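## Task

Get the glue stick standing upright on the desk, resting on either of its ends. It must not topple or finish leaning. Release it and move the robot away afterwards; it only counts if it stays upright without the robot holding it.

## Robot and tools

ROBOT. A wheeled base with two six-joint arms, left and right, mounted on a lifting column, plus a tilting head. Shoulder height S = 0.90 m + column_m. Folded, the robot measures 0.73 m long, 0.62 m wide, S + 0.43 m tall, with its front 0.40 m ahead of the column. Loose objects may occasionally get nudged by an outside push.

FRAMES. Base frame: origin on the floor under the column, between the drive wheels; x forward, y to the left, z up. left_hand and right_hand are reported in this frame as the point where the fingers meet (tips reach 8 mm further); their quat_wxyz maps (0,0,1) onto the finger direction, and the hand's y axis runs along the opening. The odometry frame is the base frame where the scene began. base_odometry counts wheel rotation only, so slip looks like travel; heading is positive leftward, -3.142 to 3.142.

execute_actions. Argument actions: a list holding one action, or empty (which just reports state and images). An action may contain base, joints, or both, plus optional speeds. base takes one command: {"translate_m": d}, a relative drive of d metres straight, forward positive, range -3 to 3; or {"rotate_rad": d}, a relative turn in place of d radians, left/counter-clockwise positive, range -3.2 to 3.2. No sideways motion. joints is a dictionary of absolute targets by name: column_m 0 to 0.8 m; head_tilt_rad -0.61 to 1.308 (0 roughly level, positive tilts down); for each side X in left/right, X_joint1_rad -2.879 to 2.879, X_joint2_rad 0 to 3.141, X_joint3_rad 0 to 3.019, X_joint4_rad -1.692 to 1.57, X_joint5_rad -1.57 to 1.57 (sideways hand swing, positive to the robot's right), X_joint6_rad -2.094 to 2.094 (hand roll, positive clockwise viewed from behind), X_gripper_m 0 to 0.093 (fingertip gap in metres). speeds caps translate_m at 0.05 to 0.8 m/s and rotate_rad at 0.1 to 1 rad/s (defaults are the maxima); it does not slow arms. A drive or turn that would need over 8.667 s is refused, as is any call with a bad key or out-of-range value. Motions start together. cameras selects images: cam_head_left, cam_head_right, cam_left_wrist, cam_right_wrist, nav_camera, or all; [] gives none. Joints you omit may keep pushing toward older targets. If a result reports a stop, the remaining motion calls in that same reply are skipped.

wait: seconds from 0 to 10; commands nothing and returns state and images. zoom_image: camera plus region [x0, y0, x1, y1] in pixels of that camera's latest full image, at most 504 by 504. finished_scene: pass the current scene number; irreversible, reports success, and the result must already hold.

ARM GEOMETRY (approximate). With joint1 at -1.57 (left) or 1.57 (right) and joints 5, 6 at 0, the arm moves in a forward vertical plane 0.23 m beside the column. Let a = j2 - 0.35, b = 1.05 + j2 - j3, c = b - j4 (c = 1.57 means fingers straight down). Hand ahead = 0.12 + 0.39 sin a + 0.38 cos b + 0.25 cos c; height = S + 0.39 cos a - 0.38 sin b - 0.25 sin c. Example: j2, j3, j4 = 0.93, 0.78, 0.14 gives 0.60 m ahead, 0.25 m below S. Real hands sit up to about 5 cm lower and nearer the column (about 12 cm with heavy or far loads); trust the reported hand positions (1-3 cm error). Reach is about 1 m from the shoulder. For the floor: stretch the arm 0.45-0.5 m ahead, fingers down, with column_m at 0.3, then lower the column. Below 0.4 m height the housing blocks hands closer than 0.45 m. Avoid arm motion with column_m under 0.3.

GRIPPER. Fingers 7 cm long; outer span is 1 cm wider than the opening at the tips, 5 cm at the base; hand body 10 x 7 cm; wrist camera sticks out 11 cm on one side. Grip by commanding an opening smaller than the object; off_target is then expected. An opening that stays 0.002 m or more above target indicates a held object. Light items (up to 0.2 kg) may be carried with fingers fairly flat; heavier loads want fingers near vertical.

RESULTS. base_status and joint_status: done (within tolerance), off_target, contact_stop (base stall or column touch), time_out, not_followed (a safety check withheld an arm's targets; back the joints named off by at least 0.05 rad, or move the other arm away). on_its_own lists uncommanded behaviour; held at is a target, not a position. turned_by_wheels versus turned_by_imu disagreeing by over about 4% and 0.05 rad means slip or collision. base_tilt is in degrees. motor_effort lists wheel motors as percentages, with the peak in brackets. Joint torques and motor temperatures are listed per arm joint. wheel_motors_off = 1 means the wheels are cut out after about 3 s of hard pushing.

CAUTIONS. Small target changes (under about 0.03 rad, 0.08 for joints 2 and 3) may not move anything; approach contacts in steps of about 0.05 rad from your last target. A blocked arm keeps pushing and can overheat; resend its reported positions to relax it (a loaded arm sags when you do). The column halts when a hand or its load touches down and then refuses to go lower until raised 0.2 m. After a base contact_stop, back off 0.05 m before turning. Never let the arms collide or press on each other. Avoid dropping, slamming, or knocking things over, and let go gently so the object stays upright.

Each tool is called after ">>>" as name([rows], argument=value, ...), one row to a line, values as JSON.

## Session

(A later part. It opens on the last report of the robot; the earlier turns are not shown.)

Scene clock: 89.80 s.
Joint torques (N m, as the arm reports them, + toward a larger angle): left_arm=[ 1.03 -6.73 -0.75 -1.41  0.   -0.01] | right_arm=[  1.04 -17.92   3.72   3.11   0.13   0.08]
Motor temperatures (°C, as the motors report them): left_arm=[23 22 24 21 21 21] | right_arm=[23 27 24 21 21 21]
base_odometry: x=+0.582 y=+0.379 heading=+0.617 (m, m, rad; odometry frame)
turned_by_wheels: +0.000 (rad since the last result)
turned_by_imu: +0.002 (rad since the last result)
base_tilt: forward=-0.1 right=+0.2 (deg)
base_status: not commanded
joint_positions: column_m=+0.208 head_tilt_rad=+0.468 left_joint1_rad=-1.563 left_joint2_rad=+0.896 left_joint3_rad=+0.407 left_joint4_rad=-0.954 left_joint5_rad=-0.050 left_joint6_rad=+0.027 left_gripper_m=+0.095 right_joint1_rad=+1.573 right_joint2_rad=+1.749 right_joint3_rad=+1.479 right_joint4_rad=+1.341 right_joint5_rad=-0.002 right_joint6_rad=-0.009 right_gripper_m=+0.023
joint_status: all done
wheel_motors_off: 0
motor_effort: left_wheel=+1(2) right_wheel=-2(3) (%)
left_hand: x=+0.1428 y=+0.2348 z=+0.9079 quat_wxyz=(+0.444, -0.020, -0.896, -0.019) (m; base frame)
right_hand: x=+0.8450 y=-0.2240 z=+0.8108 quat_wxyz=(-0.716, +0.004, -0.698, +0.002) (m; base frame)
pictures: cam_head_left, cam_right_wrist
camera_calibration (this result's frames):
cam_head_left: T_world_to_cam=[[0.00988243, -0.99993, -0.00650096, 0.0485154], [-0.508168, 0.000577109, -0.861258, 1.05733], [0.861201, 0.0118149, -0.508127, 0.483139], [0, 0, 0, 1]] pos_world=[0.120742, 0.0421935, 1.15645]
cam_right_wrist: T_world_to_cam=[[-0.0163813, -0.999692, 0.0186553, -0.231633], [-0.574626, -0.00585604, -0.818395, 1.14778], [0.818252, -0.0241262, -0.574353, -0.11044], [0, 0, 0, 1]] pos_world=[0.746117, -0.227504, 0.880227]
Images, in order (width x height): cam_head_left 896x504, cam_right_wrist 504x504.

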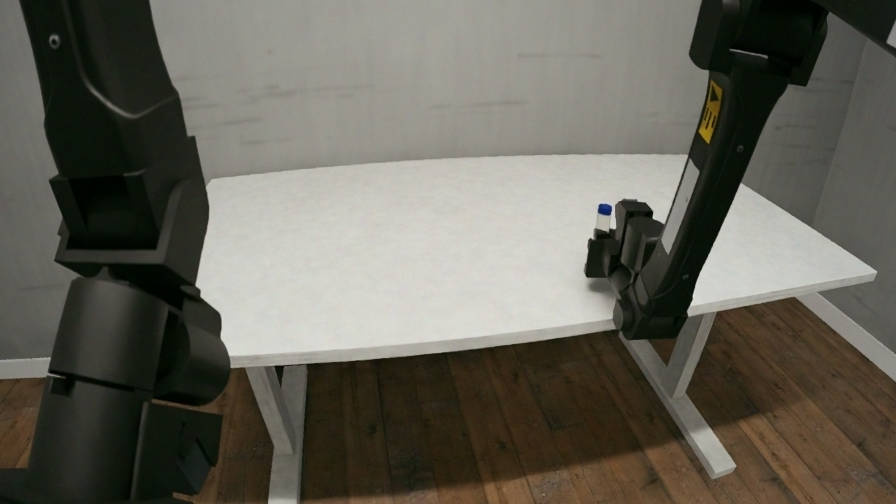

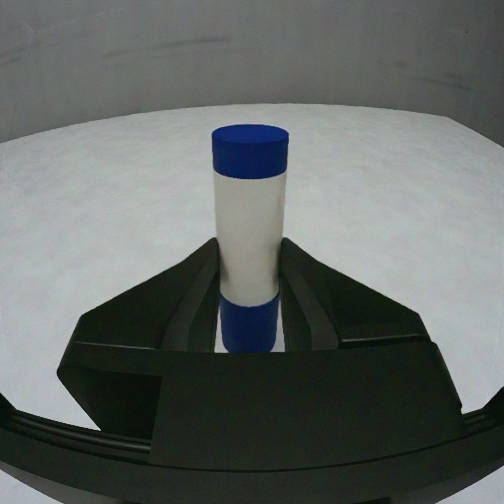

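No contact yet; lowering a little more.

>>> execute_actions([
  {"joints":{"column_m":0.199}},
], cameras=["cam_head_left","cam_right_wrist"])

Scene clock: 91.83 s.
Joint torques (N m, as the arm reports them, + toward a larger angle): left_arm=[ 1.01 -6.71 -0.71 -1.41  0.   -0.01] | right_arm=[  0.97 -17.69   3.53   3.14   0.03   0.08]
Motor temperatures (°C, as the motors report them): left_arm=[23 22 24 21 21 21] | right_arm=[23 27 24 21 21 21]
base_odometry: x=+0.582 y=+0.379 heading=+0.617 (m, m, rad; odometry frame)
turned_by_wheels: +0.000 (rad since the last result)
turned_by_imu: +0.001 (rad since the last result)
base_tilt: forward=-0.2 right=+0.1 (deg)
base_status: not commanded
joint_positions: column_m=+0.199 head_tilt_rad=+0.468 left_joint1_rad=-1.563 left_joint2_rad=+0.896 left_joint3_rad=+0.407 left_joint4_rad=-0.954 left_joint5_rad=-0.050 left_joint6_rad=+0.027 left_gripper_m=+0.095 right_joint1_rad=+1.573 right_joint2_rad=+1.749 right_joint3_rad=+1.479 right_joint4_rad=+1.341 right_joint5_rad=-0.002 right_joint6_rad=-0.009 right_gripper_m=+0.023
joint_status: all done
wheel_motors_off: 0
motor_effort: left_wheel=+2(2) right_wheel=-3(2) (%)
left_hand: x=+0.1428 y=+0.2348 z=+0.8989 quat_wxyz=(+0.444, -0.020, -0.896, -0.019) (m; base frame)
right_hand: x=+0.8450 y=-0.2240 z=+0.8018 quat_wxyz=(-0.716, +0.004, -0.698, +0.002) (m; base frame)
pictures: cam_head_left, cam_right_wrist
camera_calibration (this result's frames):
cam_head_left: T_world_to_cam=[[0.00988245, -0.99993, -0.00650092, 0.048457], [-0.508164, 0.000577109, -0.86126, 1.0496], [0.861203, 0.0118149, -0.508123, 0.478573], [0, 0, 0, 1]] pos_world=[0.120742, 0.0421935, 1.14747]
cam_right_wrist: T_world_to_cam=[[-0.0163813, -0.999692, 0.0186553, -0.231465], [-0.574626, -0.00585604, -0.818395, 1.14043], [0.818252, -0.0241262, -0.574353, -0.115597], [0, 0, 0, 1]] pos_world=[0.746117, -0.227504, 0.871248]
Images, in order (width x height): cam_head_left 896x504, cam_right_wrist 504x504.

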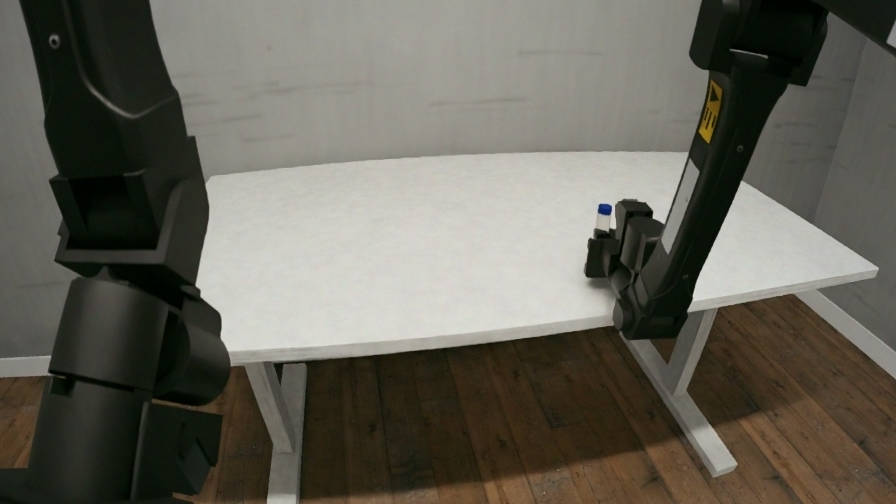

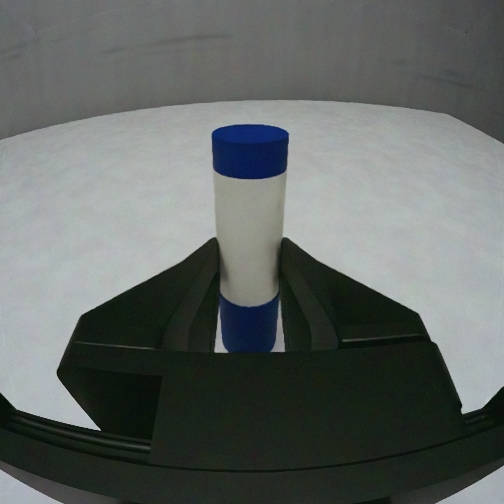

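>>> execute_actions([
  {"joints":{"column_m":0.191}},
], cameras=["cam_head_left","cam_right_wrist"])

Scene clock: 93.87 s.
Joint torques (N m, as the arm reports them, + toward a larger angle): left_arm=[ 1.05 -6.76 -0.76 -1.41  0.   -0.01] | right_arm=[  0.18 -19.12   3.54   2.9    0.03   0.1 ]
Motor temperatures (°C, as the motors report them): left_arm=[23 22 24 21 21 21] | right_arm=[23 27 24 21 21 21]
base_odometry: x=+0.582 y=+0.379 heading=+0.617 (m, m, rad; odometry frame)
turned_by_wheels: +0.000 (rad since the last result)
turned_by_imu: +0.001 (rad since the last result)
base_tilt: forward=-0.2 right=+0.4 (deg)
base_status: not commanded
joint_positions: column_m=+0.191 head_tilt_rad=+0.468 left_joint1_rad=-1.563 left_joint2_rad=+0.896 left_joint3_rad=+0.407 left_joint4_rad=-0.954 left_joint5_rad=-0.050 left_joint6_rad=+0.027 left_gripper_m=+0.095 right_joint1_rad=+1.573 right_joint2_rad=+1.749 right_joint3_rad=+1.479 right_joint4_rad=+1.341 right_joint5_rad=-0.002 right_joint6_rad=-0.009 right_gripper_m=+0.023
joint_status: all done
wheel_motors_off: 0
motor_effort: left_wheel=+2(1) right_wheel=-2(1) (%)
left_hand: x=+0.1428 y=+0.2348 z=+0.8909 quat_wxyz=(+0.444, -0.020, -0.896, -0.019) (m; base frame)
right_hand: x=+0.8450 y=-0.2240 z=+0.7938 quat_wxyz=(-0.716, +0.004, -0.698, +0.002) (m; base frame)
pictures: cam_head_left, cam_right_wrist
camera_calibration (this result's frames):
cam_head_left: T_world_to_cam=[[0.00988246, -0.99993, -0.0065009, 0.0484048], [-0.508163, 0.000577109, -0.861261, 1.0427], [0.861204, 0.0118149, -0.508122, 0.474497], [0, 0, 0, 1]] pos_world=[0.120742, 0.0421935, 1.13945]
cam_right_wrist: T_world_to_cam=[[-0.0163813, -0.999692, 0.0186553, -0.231316], [-0.574626, -0.00585604, -0.818395, 1.13387], [0.818252, -0.0241262, -0.574353, -0.120203], [0, 0, 0, 1]] pos_world=[0.746117, -0.227504, 0.86323]
Images, in order (width x height): cam_head_left 896x504, cam_right_wrist 504x504.

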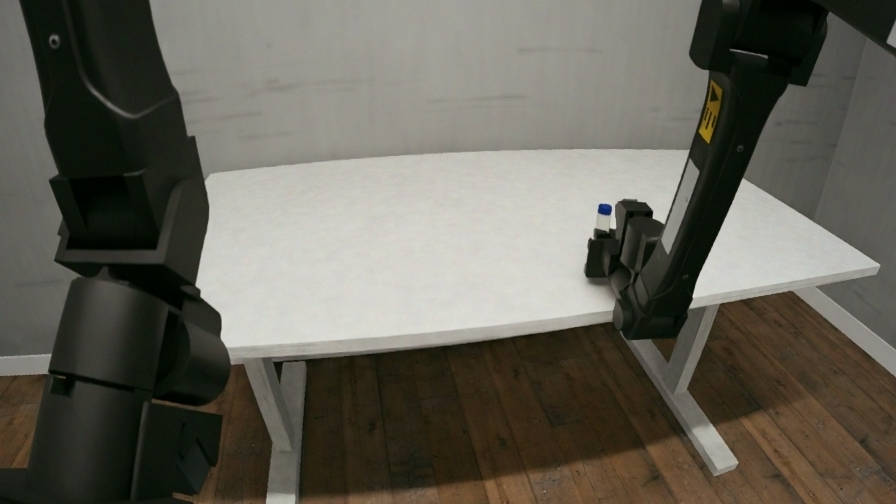

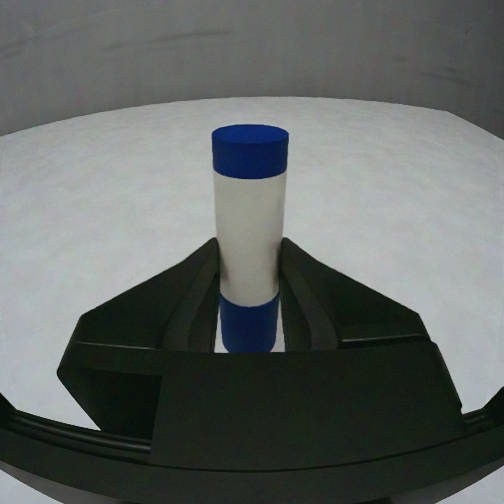

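>>> execute_actions([
  {"joints":{"column_m":0.184}},
], cameras=["cam_head_left","cam_right_wrist"])

Scene clock: 95.63 s.
Joint torques (N m, as the arm reports them, + toward a larger angle): left_arm=[ 1.04 -6.83 -0.79 -1.41  0.   -0.01] | right_arm=[  0.37 -18.69   3.55   2.5    0.06   0.12]
Motor temperatures (°C, as the motors report them): left_arm=[23 22 24 21 21 21] | right_arm=[23 27 24 21 21 21]
base_odometry: x=+0.582 y=+0.379 heading=+0.617 (m, m, rad; odometry frame)
turned_by_wheels: +0.000 (rad since the last result)
turned_by_imu: +0.001 (rad since the last result)
base_tilt: forward=-0.3 right=+0.1 (deg)
base_status: not commanded
joint_positions: column_m=+0.184 head_tilt_rad=+0.468 left_joint1_rad=-1.563 left_joint2_rad=+0.896 left_joint3_rad=+0.407 left_joint4_rad=-0.954 left_joint5_rad=-0.050 left_joint6_rad=+0.027 left_gripper_m=+0.095 right_joint1_rad=+1.573 right_joint2_rad=+1.748 right_joint3_rad=+1.479 right_joint4_rad=+1.360 right_joint5_rad=-0.002 right_joint6_rad=-0.009 right_gripper_m=+0.023
joint_status: all done
wheel_motors_off: 0
motor_effort: left_wheel=+2(2) right_wheel=-1(2) (%)
left_hand: x=+0.1428 y=+0.2348 z=+0.8839 quat_wxyz=(+0.444, -0.020, -0.896, -0.019) (m; base frame)
right_hand: x=+0.8451 y=-0.2240 z=+0.7919 quat_wxyz=(-0.722, +0.004, -0.691, +0.002) (m; base frame)
pictures: cam_head_left, cam_right_wrist
camera_calibration (this result's frames):
cam_head_left: T_world_to_cam=[[0.00988248, -0.99993, -0.00650088, 0.0483592], [-0.508161, 0.000577109, -0.861262, 1.03666], [0.861205, 0.0118149, -0.50812, 0.470934], [0, 0, 0, 1]] pos_world=[0.120742, 0.0421935, 1.13244]
cam_right_wrist: T_world_to_cam=[[-0.0167726, -0.999692, 0.0183145, -0.230687], [-0.558596, -0.00582311, -0.829419, 1.12758], [0.82927, -0.0241419, -0.558326, -0.14334], [0, 0, 0, 1]] pos_world=[0.744859, -0.227511, 0.859429]
Images, in order (width x height): cam_head_left 896x504, cam_right_wrist 504x504.

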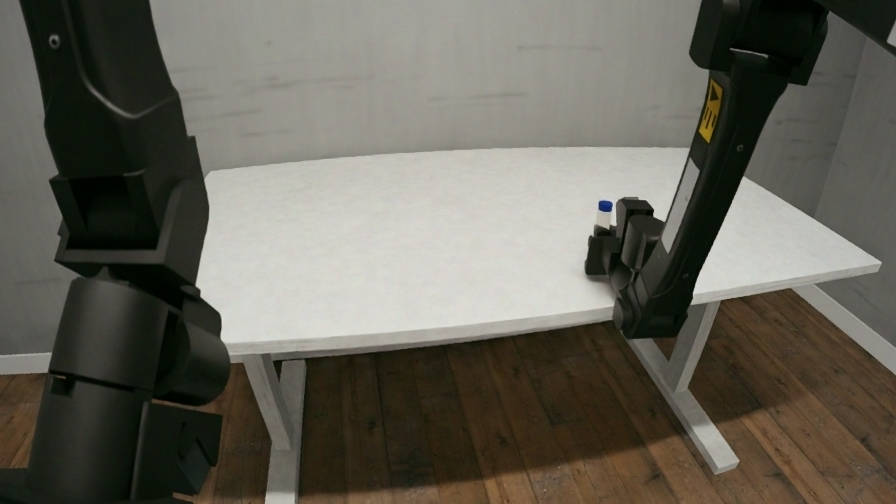

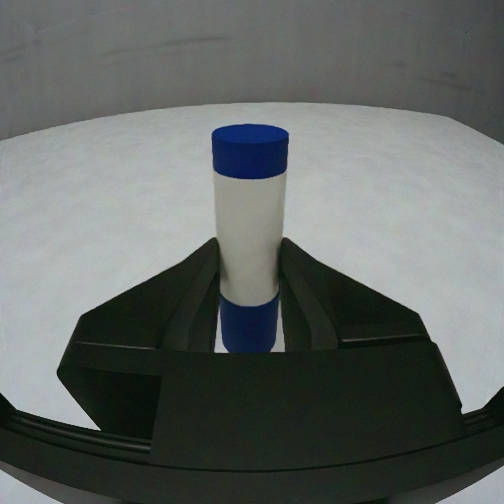

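Joint 4 moved, so the stick is now resting on the desk. Releasing it.

>>> execute_actions([
  {"joints":{"right_gripper_m":0.09}},
], cameras=["cam_head_left","cam_right_wrist"])

Scene clock: 97.70 s.
Joint torques (N m, as the arm reports them, + toward a larger angle): left_arm=[ 1.04 -6.78 -0.77 -1.42  0.   -0.01] | right_arm=[  0.23 -17.84   3.57   2.15   0.12   0.11]
Motor temperatures (°C, as the motors report them): left_arm=[23 22 24 21 21 21] | right_arm=[23 27 24 21 21 21]
base_odometry: x=+0.582 y=+0.379 heading=+0.617 (m, m, rad; odometry frame)
turned_by_wheels: +0.000 (rad since the last result)
turned_by_imu: +0.001 (rad since the last result)
base_tilt: forward=-0.1 right=+0.1 (deg)
base_status: not commanded
joint_positions: column_m=+0.184 head_tilt_rad=+0.468 left_joint1_rad=-1.563 left_joint2_rad=+0.896 left_joint3_rad=+0.407 left_joint4_rad=-0.954 left_joint5_rad=-0.050 left_joint6_rad=+0.027 left_gripper_m=+0.095 right_joint1_rad=+1.573 right_joint2_rad=+1.748 right_joint3_rad=+1.479 right_joint4_rad=+1.360 right_joint5_rad=-0.002 right_joint6_rad=-0.009 right_gripper_m=+0.090
joint_status: all done
wheel_motors_off: 0
motor_effort: left_wheel=+1(2) right_wheel=-6(3) (%)
left_hand: x=+0.1428 y=+0.2348 z=+0.8839 quat_wxyz=(+0.444, -0.020, -0.896, -0.019) (m; base frame)
right_hand: x=+0.8451 y=-0.2240 z=+0.7919 quat_wxyz=(-0.722, +0.004, -0.691, +0.002) (m; base frame)
pictures: cam_head_left, cam_right_wrist
camera_calibration (this result's frames):
cam_head_left: T_world_to_cam=[[0.00988248, -0.99993, -0.00650087, 0.0483592], [-0.508161, 0.000577109, -0.861262, 1.03666], [0.861206, 0.0118149, -0.508119, 0.470933], [0, 0, 0, 1]] pos_world=[0.120742, 0.0421935, 1.13244]
cam_right_wrist: T_world_to_cam=[[-0.0167726, -0.999692, 0.0183145, -0.230687], [-0.558596, -0.00582311, -0.829419, 1.12758], [0.82927, -0.0241419, -0.558326, -0.14334], [0, 0, 0, 1]] pos_world=[0.744859, -0.227511, 0.859429]
Images, in order (width x height): cam_head_left 896x504, cam_right_wrist 504x504.

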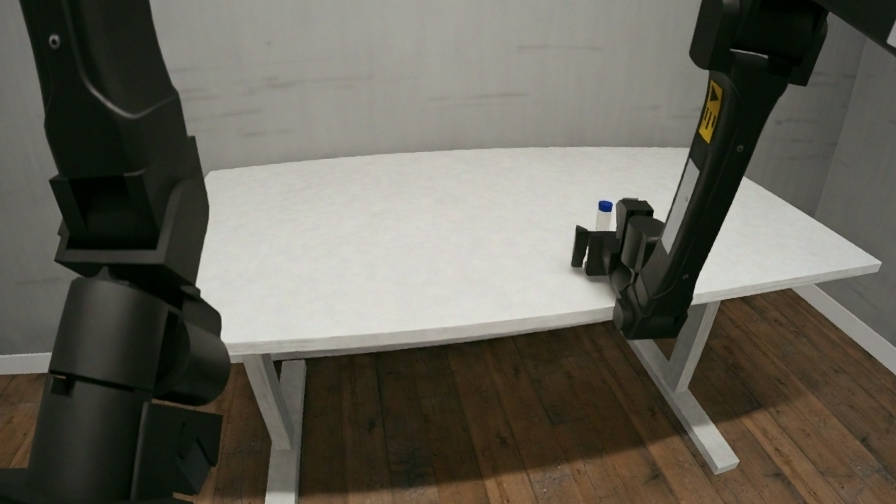

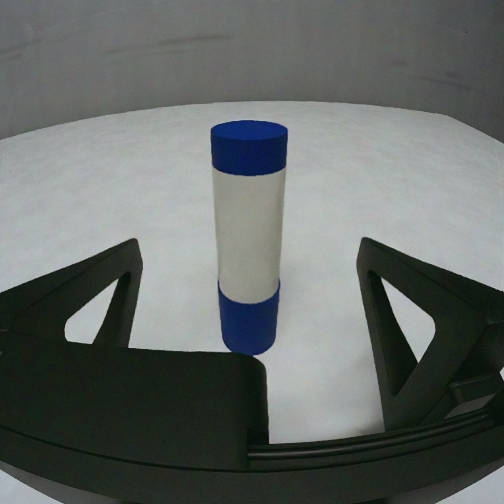

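>>> execute_actions([
  {"base":{"translate_m":-0.35}},
], cameras=["cam_head_left","cam_right_wrist"])

Scene clock: 104.47 s.
Joint torques (N m, as the arm reports them, + toward a larger angle): left_arm=[ 1.03 -6.65 -0.6  -1.45  0.   -0.01] | right_arm=[  0.85 -18.11   3.79   2.36   0.07   0.1 ]
Motor temperatures (°C, as the motors report them): left_arm=[23 22 24 21 21 21] | right_arm=[23 27 24 21 21 21]
base_odometry: x=+0.296 y=+0.176 heading=+0.617 (m, m, rad; odometry frame)
turned_by_wheels: +0.000 (rad since the last result)
turned_by_imu: +0.003 (rad since the last result)
base_tilt: forward=-0.1 right=+0.1 (deg)
base_status: done
joint_positions: column_m=+0.184 head_tilt_rad=+0.468 left_joint1_rad=-1.563 left_joint2_rad=+0.896 left_joint3_rad=+0.406 left_joint4_rad=-0.954 left_joint5_rad=-0.050 left_joint6_rad=+0.027 left_gripper_m=+0.095 right_joint1_rad=+1.573 right_joint2_rad=+1.748 right_joint3_rad=+1.477 right_joint4_rad=+1.360 right_joint5_rad=-0.002 right_joint6_rad=-0.009 right_gripper_m=+0.090
joint_status: not commanded
wheel_motors_off: 0
motor_effort: left_wheel=+1(30) right_wheel=+1(43) (%)
left_hand: x=+0.1422 y=+0.2348 z=+0.8841 quat_wxyz=(+0.444, -0.020, -0.895, -0.019) (m; base frame)
right_hand: x=+0.8446 y=-0.2240 z=+0.7914 quat_wxyz=(-0.722, +0.004, -0.692, +0.002) (m; base frame)
pictures: cam_head_left, cam_right_wrist
camera_calibration (this result's frames):
cam_head_left: T_world_to_cam=[[0.00988273, -0.99993, -0.0065005, 0.0483588], [-0.508128, 0.000577109, -0.861282, 1.03668], [0.861225, 0.0118149, -0.508087, 0.470894], [0, 0, 0, 1]] pos_world=[0.120744, 0.0421935, 1.13244]
cam_right_wrist: T_world_to_cam=[[-0.0167421, -0.999692, 0.0183415, -0.230734], [-0.559861, -0.00582568, -0.828566, 1.12723], [0.828417, -0.0241406, -0.559591, -0.141454], [0, 0, 0, 1]] pos_world=[0.744413, -0.227511, 0.85906]
Images, in order (width x height): cam_head_left 896x504, cam_right_wrist 504x504.

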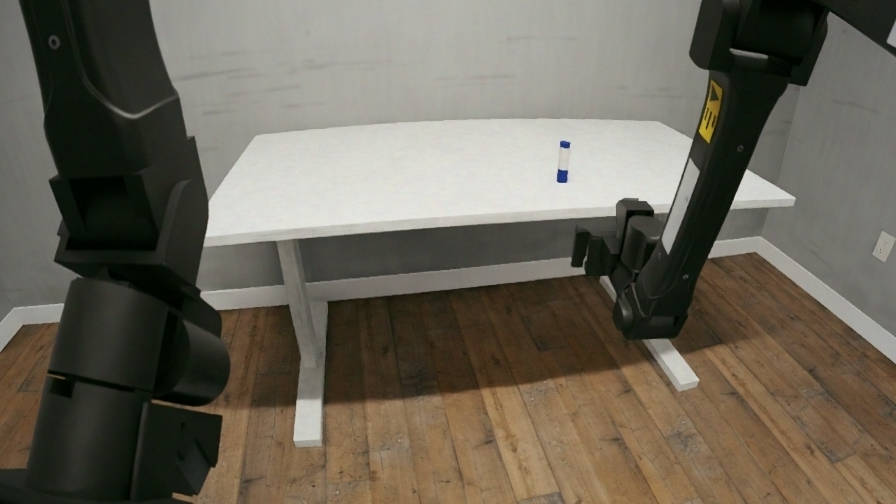

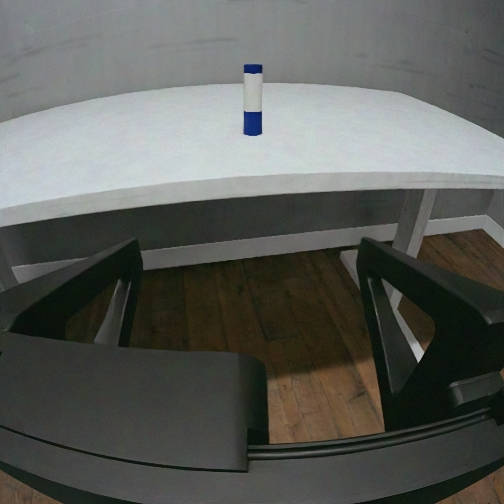

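>>> finished_scene(scene=1)

The scene is finished: the task was done.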